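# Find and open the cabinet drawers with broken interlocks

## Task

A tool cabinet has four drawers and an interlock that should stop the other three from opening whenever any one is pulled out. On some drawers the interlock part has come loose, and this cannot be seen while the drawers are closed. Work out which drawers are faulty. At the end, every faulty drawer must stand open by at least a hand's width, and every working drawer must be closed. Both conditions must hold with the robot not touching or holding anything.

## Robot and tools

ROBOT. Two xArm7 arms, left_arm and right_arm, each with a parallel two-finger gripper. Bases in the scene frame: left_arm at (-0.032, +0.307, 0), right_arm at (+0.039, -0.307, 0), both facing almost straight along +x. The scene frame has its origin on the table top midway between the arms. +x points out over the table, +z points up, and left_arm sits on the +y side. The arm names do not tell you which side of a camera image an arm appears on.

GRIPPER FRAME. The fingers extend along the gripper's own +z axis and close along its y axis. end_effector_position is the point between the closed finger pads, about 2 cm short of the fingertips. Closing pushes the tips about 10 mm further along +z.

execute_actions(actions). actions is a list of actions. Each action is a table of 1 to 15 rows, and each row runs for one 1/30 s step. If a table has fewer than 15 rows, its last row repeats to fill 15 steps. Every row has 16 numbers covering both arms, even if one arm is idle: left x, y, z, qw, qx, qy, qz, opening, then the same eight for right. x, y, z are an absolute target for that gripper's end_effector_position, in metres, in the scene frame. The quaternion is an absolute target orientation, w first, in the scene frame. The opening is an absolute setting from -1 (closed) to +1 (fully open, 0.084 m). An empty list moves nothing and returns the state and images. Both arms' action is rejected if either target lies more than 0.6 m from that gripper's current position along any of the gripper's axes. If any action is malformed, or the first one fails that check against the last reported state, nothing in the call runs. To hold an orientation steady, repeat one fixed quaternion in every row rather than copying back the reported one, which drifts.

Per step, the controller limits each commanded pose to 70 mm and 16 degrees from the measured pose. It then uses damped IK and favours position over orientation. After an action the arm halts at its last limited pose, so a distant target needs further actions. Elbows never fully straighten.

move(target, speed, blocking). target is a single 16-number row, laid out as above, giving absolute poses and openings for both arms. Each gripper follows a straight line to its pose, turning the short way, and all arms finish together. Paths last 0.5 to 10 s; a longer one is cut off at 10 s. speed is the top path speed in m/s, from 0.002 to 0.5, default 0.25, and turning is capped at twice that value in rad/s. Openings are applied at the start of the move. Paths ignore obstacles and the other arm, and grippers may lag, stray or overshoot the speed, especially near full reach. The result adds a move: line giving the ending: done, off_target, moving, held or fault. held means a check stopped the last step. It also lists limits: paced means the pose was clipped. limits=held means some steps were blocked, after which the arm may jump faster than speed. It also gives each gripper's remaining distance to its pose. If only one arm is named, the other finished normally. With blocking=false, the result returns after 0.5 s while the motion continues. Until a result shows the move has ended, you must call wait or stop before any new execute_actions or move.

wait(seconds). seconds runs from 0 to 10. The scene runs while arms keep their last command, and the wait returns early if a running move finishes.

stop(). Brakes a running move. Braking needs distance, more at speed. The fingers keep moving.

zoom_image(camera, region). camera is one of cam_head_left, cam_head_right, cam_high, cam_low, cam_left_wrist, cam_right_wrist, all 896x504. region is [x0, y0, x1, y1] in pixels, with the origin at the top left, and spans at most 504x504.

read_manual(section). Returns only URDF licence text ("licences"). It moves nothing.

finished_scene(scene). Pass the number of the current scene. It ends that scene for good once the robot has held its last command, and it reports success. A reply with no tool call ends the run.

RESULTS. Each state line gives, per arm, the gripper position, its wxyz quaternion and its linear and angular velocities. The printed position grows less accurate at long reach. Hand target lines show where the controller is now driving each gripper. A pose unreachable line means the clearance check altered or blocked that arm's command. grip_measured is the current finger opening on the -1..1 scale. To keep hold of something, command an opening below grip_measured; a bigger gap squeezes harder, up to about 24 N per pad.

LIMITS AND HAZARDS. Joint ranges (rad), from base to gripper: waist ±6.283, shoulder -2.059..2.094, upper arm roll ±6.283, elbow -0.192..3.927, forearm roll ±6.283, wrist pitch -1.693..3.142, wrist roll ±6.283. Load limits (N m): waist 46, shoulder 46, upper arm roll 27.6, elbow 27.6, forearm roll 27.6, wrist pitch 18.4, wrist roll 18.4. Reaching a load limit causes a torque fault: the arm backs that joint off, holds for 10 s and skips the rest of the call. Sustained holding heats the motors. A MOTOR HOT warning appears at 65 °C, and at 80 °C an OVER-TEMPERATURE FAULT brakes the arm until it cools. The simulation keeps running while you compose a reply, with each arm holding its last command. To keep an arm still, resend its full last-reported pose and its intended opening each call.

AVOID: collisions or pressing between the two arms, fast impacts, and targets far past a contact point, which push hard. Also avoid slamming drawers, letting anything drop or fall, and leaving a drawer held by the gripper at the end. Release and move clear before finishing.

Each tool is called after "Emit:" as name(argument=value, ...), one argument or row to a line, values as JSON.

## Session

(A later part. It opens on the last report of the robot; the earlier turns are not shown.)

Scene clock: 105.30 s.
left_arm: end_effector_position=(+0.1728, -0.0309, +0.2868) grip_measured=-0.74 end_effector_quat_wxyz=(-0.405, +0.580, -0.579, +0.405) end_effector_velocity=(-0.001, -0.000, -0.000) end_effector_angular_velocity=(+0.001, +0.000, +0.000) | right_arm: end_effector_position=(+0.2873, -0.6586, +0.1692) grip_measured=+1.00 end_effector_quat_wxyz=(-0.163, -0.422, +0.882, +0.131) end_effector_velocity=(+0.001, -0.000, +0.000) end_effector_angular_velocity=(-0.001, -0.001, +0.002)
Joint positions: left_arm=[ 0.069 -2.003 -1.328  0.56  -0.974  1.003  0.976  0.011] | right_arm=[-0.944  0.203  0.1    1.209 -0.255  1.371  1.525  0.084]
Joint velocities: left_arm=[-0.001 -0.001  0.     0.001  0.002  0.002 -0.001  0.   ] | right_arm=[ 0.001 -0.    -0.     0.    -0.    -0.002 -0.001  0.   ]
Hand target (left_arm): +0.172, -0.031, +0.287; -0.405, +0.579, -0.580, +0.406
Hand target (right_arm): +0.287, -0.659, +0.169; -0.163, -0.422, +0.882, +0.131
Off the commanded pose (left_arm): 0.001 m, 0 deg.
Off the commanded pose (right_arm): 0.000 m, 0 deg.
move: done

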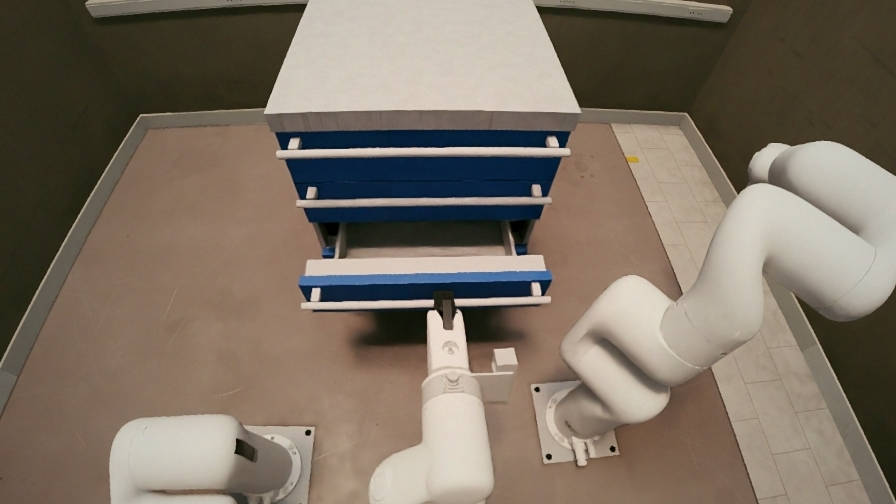

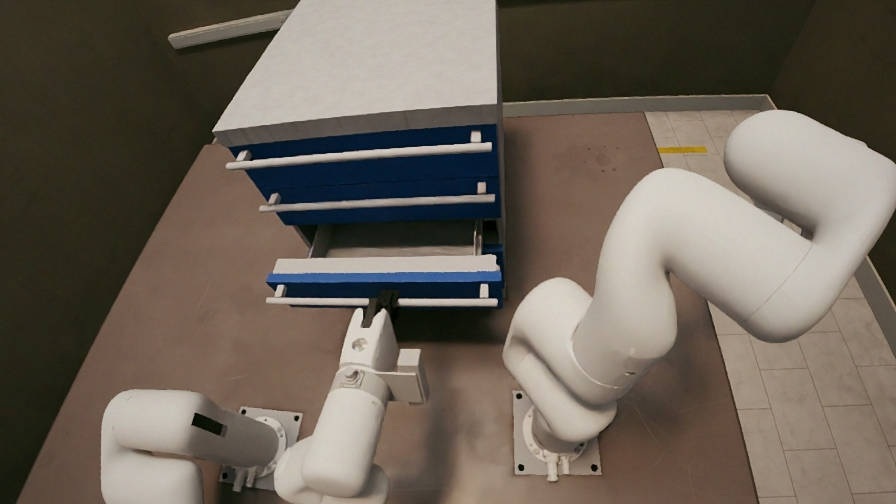

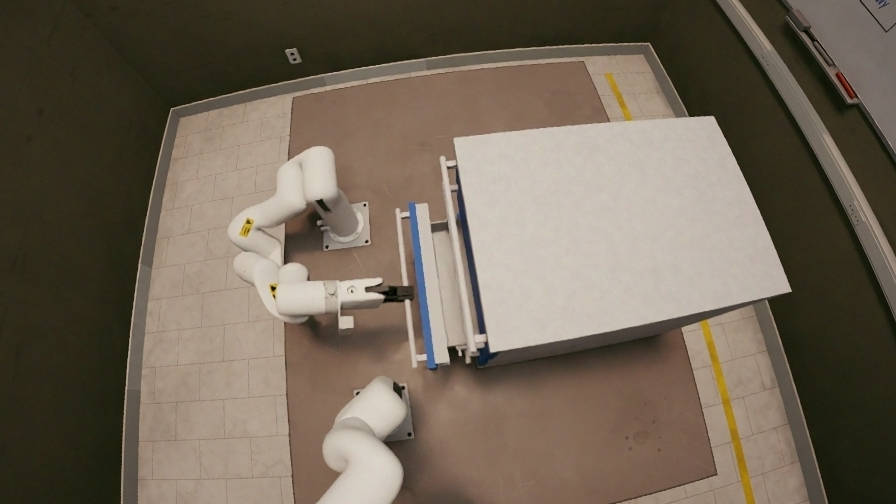

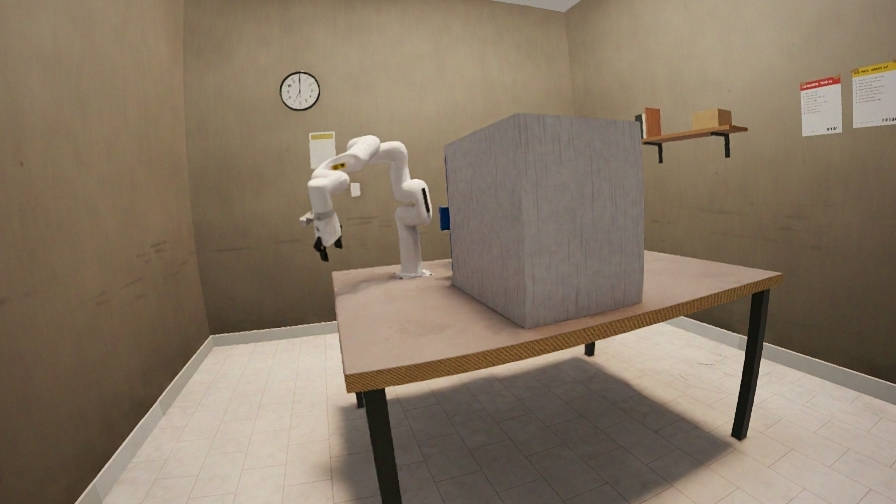

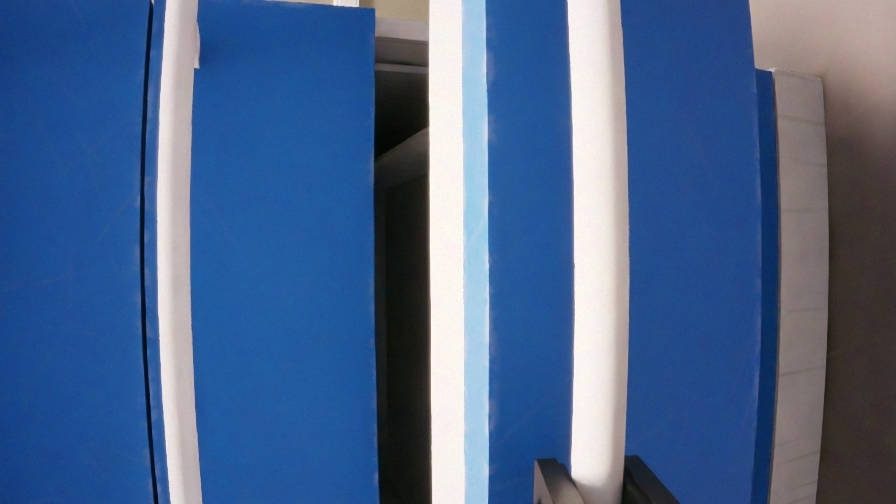

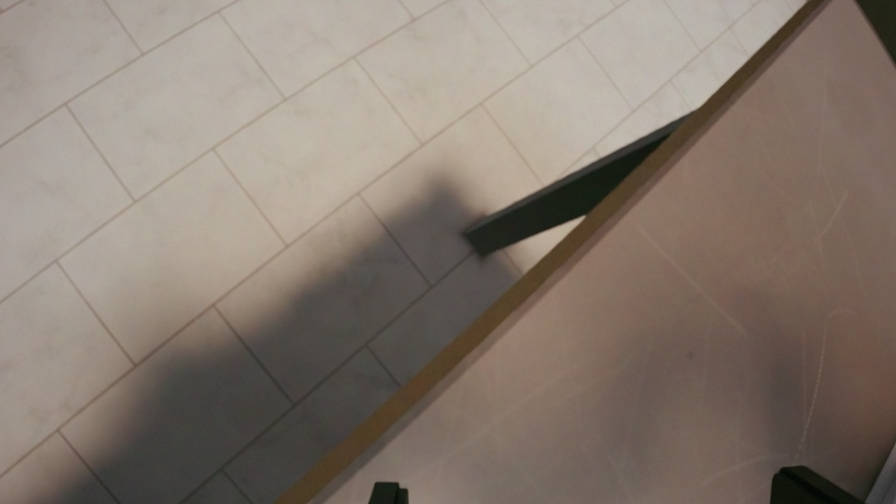

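Emit:
move(
  target=[0.137,-0.031,0.30,0.4056,-0.5792,0.5792,-0.4056,0,0.2873,-0.6586,0.1692,-0.163,-0.422,0.882,0.131,1],
  speed=0.06,
)

Emit:
move(
  target=[0.15,-0.03,0.39,0.4056,-0.5792,0.5792,-0.4056,0,0.2873,-0.6586,0.1692,-0.163,-0.422,0.882,0.131,1],
  speed=0.15,
)

Emit:
move(
  target=[0.256,-0.03,0.4005,0.4056,-0.5792,0.5792,-0.4056,0,0.2873,-0.6586,0.1692,-0.163,-0.422,0.882,0.131,1],
  speed=0.15,
)

Scene clock: 121.33 s.
left_arm: end_effector_position=(+0.1373, -0.0310, +0.2998) grip_measured=-0.01 end_effector_quat_wxyz=(-0.406, +0.579, -0.579, +0.405) end_effector_velocity=(+0.001, +0.001, -0.000) end_effector_angular_velocity=(+0.001, +0.001, +0.004) | right_arm: end_effector_position=(+0.2873, -0.6586, +0.1692) grip_measured=+1.00 end_effector_quat_wxyz=(-0.163, -0.422, +0.882, +0.131) end_effector_velocity=(+0.002, +0.000, +0.000) end_effector_angular_velocity=(-0.002, -0.002, +0.003)
Joint positions: left_arm=[ 0.007 -2.024 -1.262  0.589 -0.877  1.098  0.933  0.044] | right_arm=[-0.944  0.203  0.1    1.209 -0.255  1.371  1.525  0.084]
Joint velocities: left_arm=[ 0.001 -0.    -0.    -0.001  0.002  0.002 -0.001  0.   ] | right_arm=[ 0.003  0.     0.     0.002 -0.    -0.001  0.     0.   ]
Hand target (left_arm): +0.137, -0.031, +0.300; -0.405, +0.579, -0.579, +0.405
Hand target (right_arm): +0.287, -0.659, +0.169; -0.163, -0.422, +0.882, +0.131
Off the commanded pose (left_arm): 0.000 m, 0 deg.
Off the commanded pose (right_arm): 0.000 m, 0 deg.
move: done

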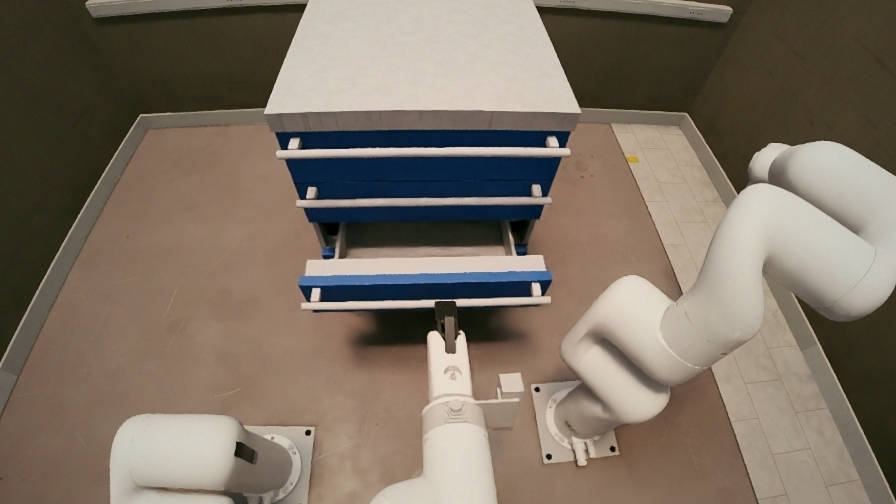

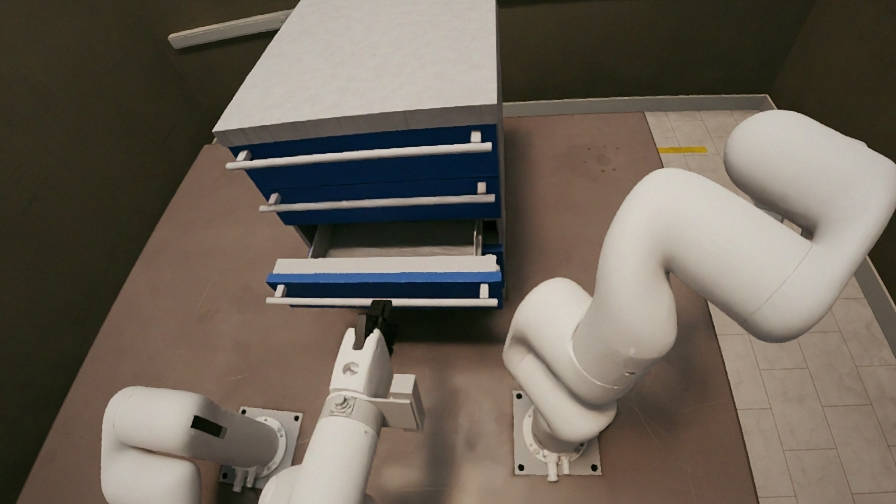

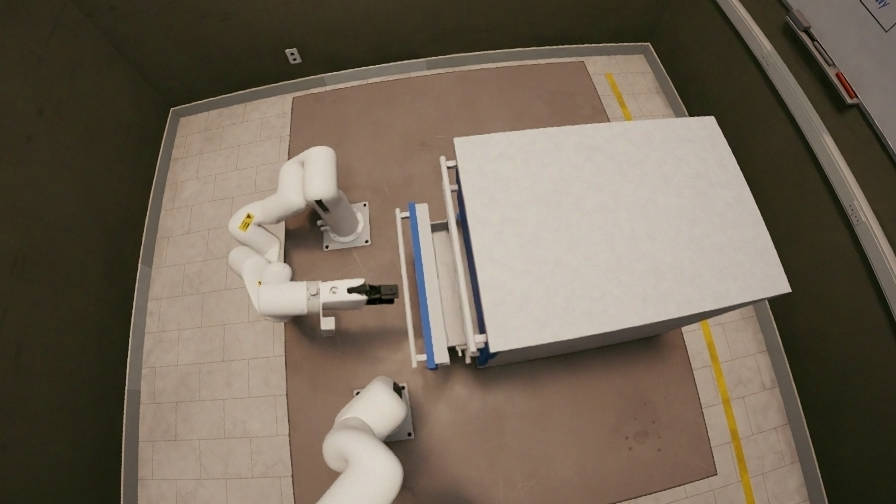

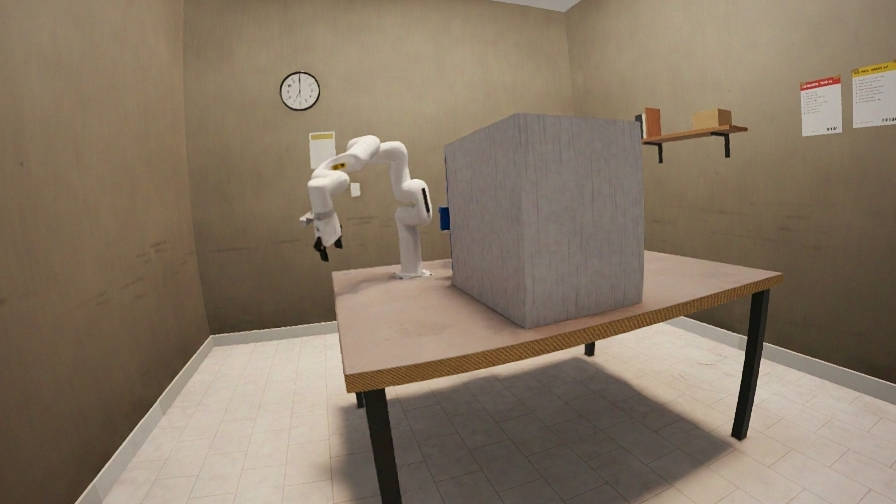

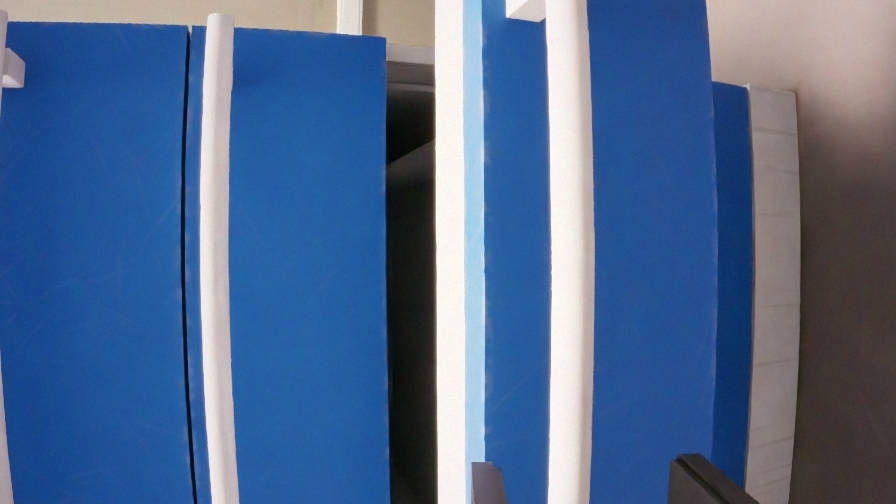

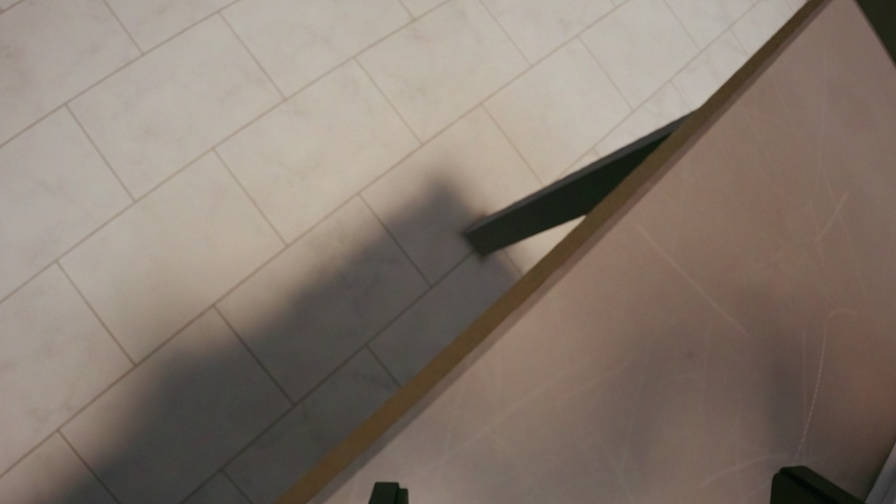

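Scene clock: 122.33 s.
left_arm: end_effector_position=(+0.1498, -0.0304, +0.3892) grip_measured=-0.01 end_effector_quat_wxyz=(-0.406, +0.579, -0.580, +0.405) end_effector_velocity=(-0.000, +0.000, +0.002) end_effector_angular_velocity=(-0.002, -0.000, -0.001) | right_arm: end_effector_position=(+0.2873, -0.6586, +0.1692) grip_measured=+1.00 end_effector_quat_wxyz=(-0.163, -0.422, +0.882, +0.131) end_effector_velocity=(-0.001, -0.000, +0.000) end_effector_angular_velocity=(-0.000, +0.001, -0.002)
Joint positions: left_arm=[ 0.193 -1.871 -1.007  0.701 -0.754  1.066  1.069  0.044] | right_arm=[-0.944  0.203  0.1    1.209 -0.255  1.371  1.525  0.084]
Joint velocities: left_arm=[ 0.001  0.001  0.005  0.001  0.001  0.     0.001 -0.   ] | right_arm=[-0.001 -0.    -0.    -0.    -0.     0.001  0.001 -0.   ]
Hand target (left_arm): +0.150, -0.030, +0.390; -0.405, +0.579, -0.580, +0.405
Hand target (right_arm): +0.287, -0.659, +0.169; -0.163, -0.422, +0.882, +0.131
Off the commanded pose (left_arm): 0.001 m, 0 deg.
Off the commanded pose (right_arm): 0.000 m, 0 deg.
move: done

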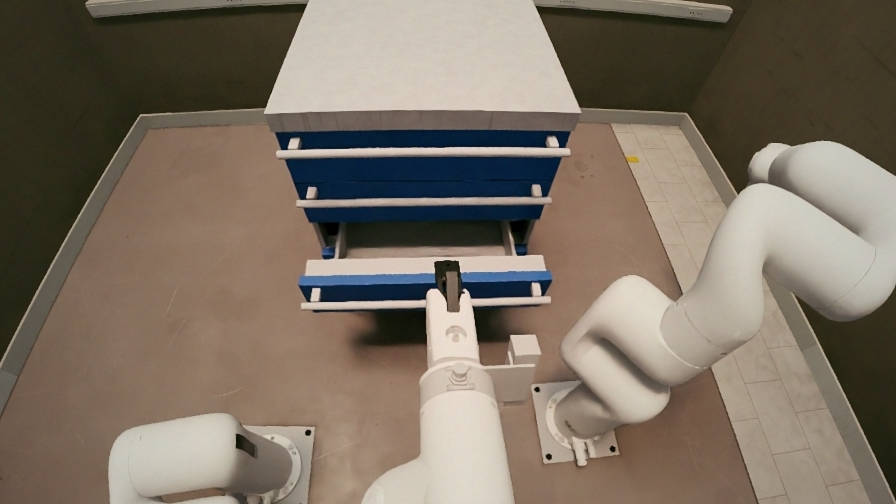

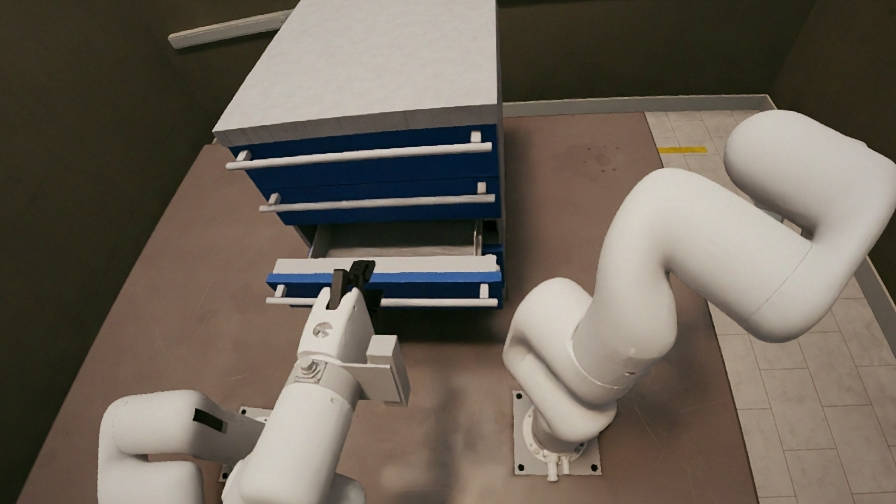

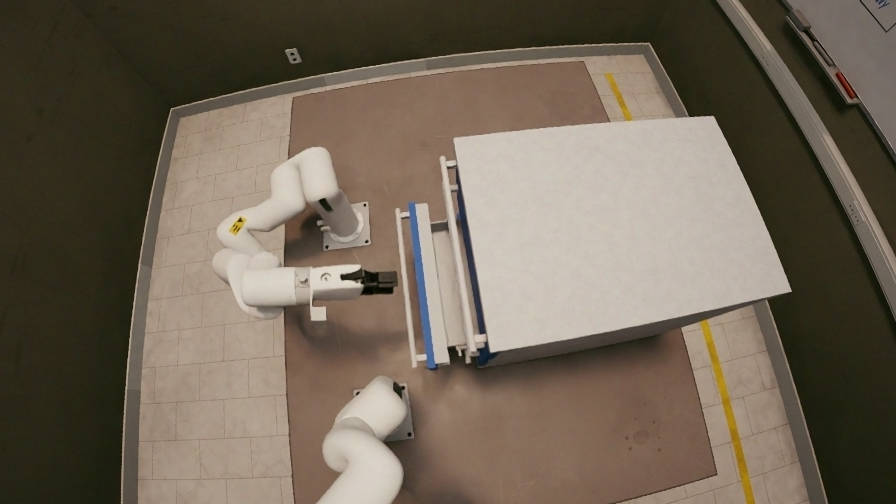

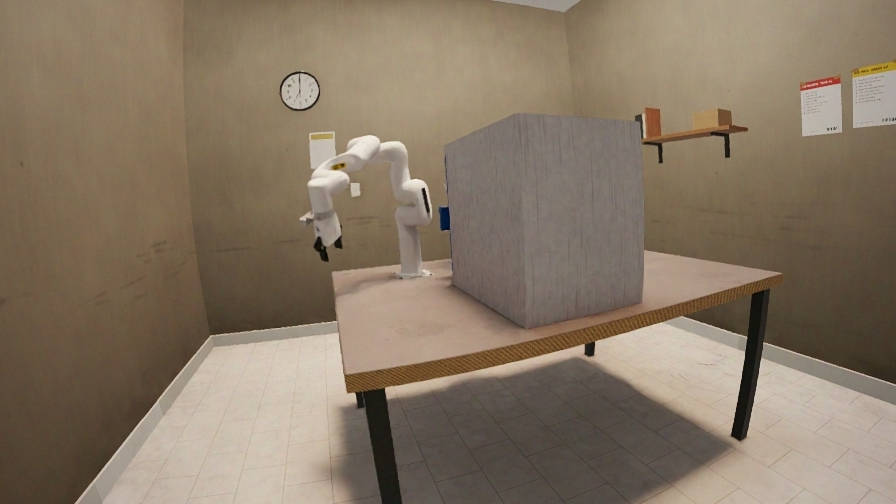

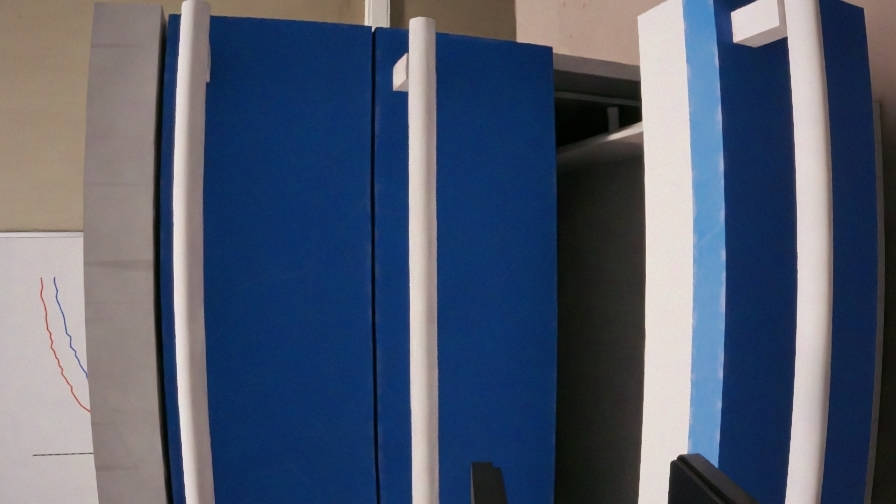

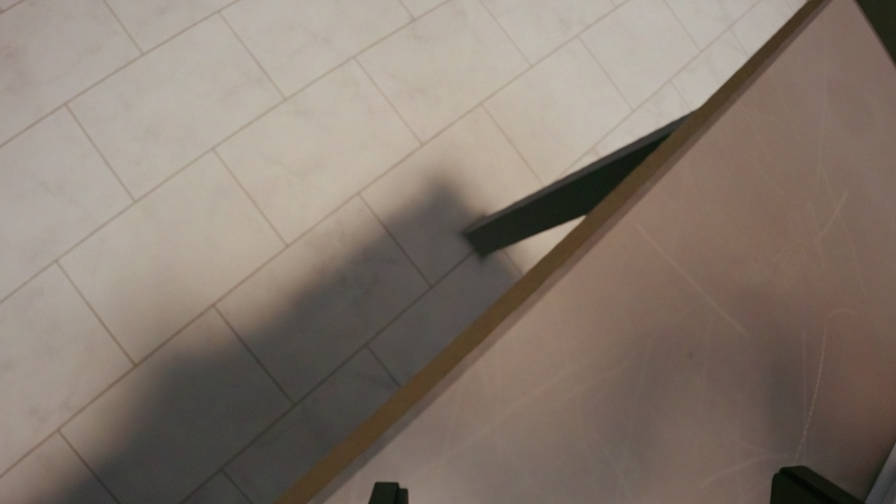

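Scene clock: 123.50 s.
left_arm: end_effector_position=(+0.2554, -0.0302, +0.4006) grip_measured=-0.01 end_effector_quat_wxyz=(-0.406, +0.579, -0.579, +0.406) end_effector_velocity=(+0.003, +0.003, -0.002) end_effector_angular_velocity=(-0.001, +0.004, +0.007) | right_arm: end_effector_position=(+0.2873, -0.6586, +0.1692) grip_measured=+1.00 end_effector_quat_wxyz=(-0.163, -0.422, +0.882, +0.131) end_effector_velocity=(-0.000, +0.000, -0.000) end_effector_angular_velocity=(-0.000, +0.000, -0.002)
Joint positions: left_arm=[ 0.434 -1.679 -1.069  0.721 -0.91   0.797  1.238  0.044] | right_arm=[-0.944  0.203  0.1    1.209 -0.255  1.371  1.525  0.084]
Joint velocities: left_arm=[ 0.004  0.003 -0.002 -0.004 -0.001 -0.     0.001  0.   ] | right_arm=[ 0.    -0.    -0.    -0.     0.     0.     0.002 -0.   ]
Hand target (left_arm): +0.256, -0.030, +0.400; -0.406, +0.579, -0.579, +0.406
Hand target (right_arm): +0.287, -0.659, +0.169; -0.163, -0.422, +0.882, +0.131
Off the commanded pose (left_arm): 0.001 m, 0 deg.
Off the commanded pose (right_arm): 0.000 m, 0 deg.
move: done

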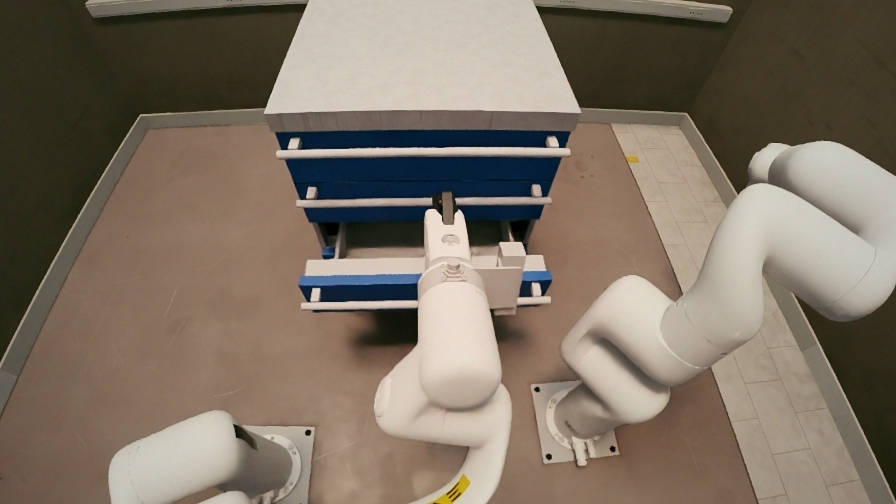

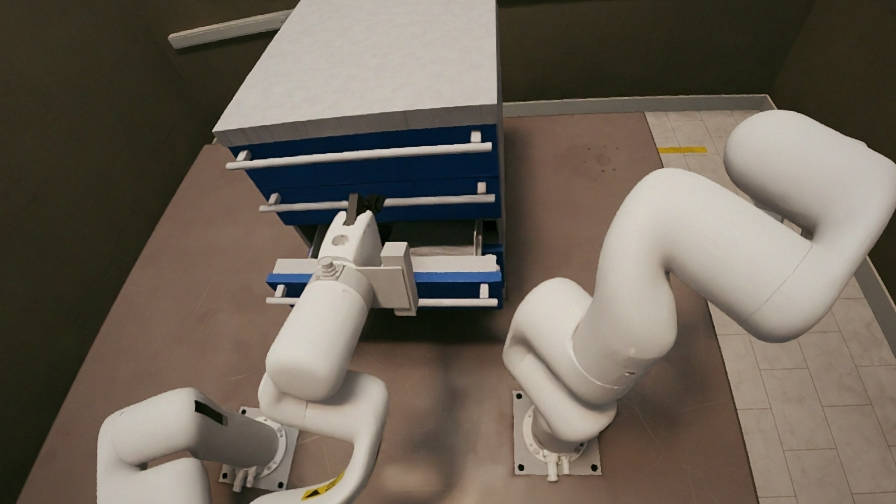

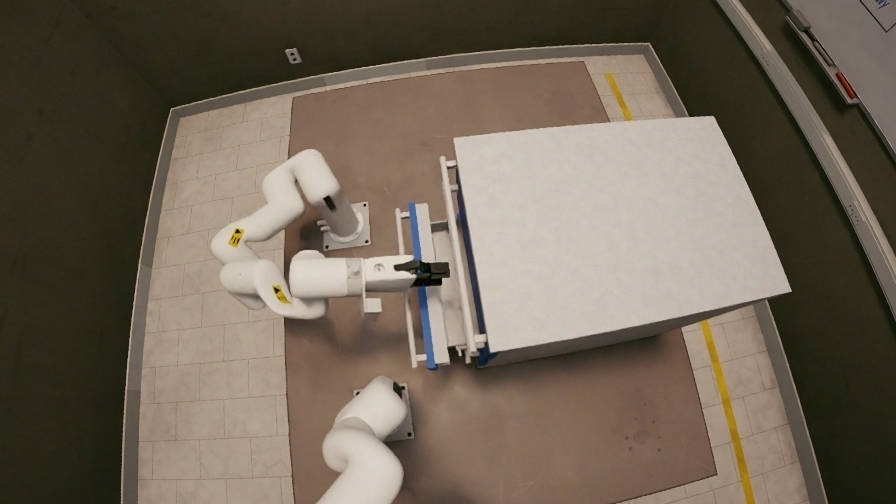

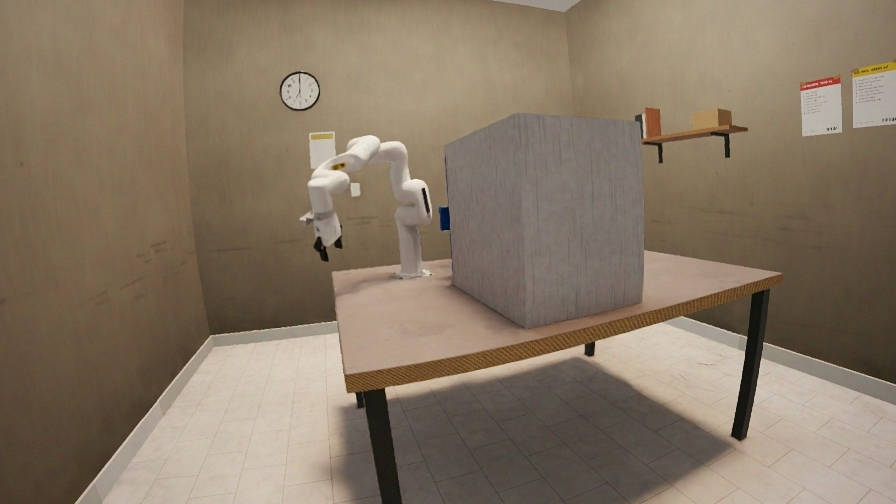

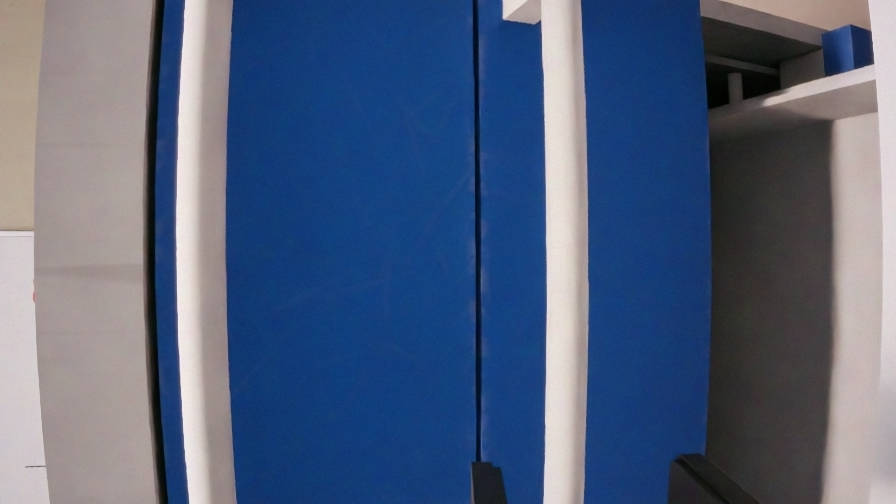

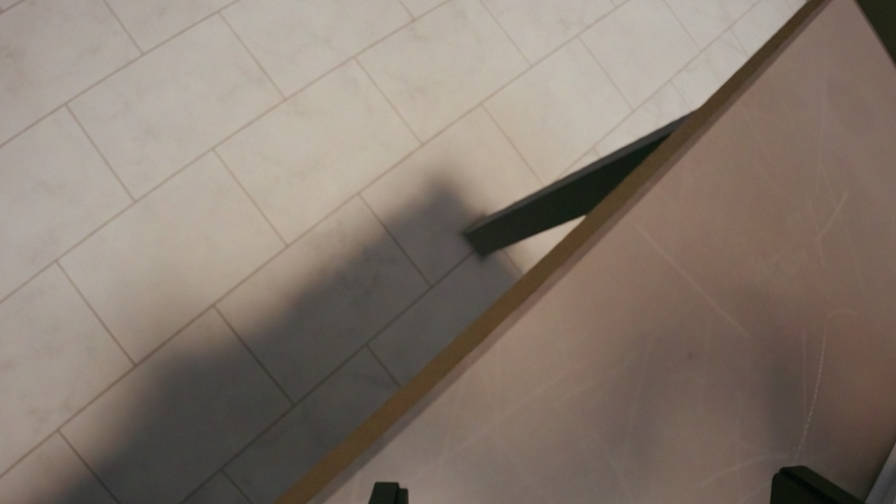

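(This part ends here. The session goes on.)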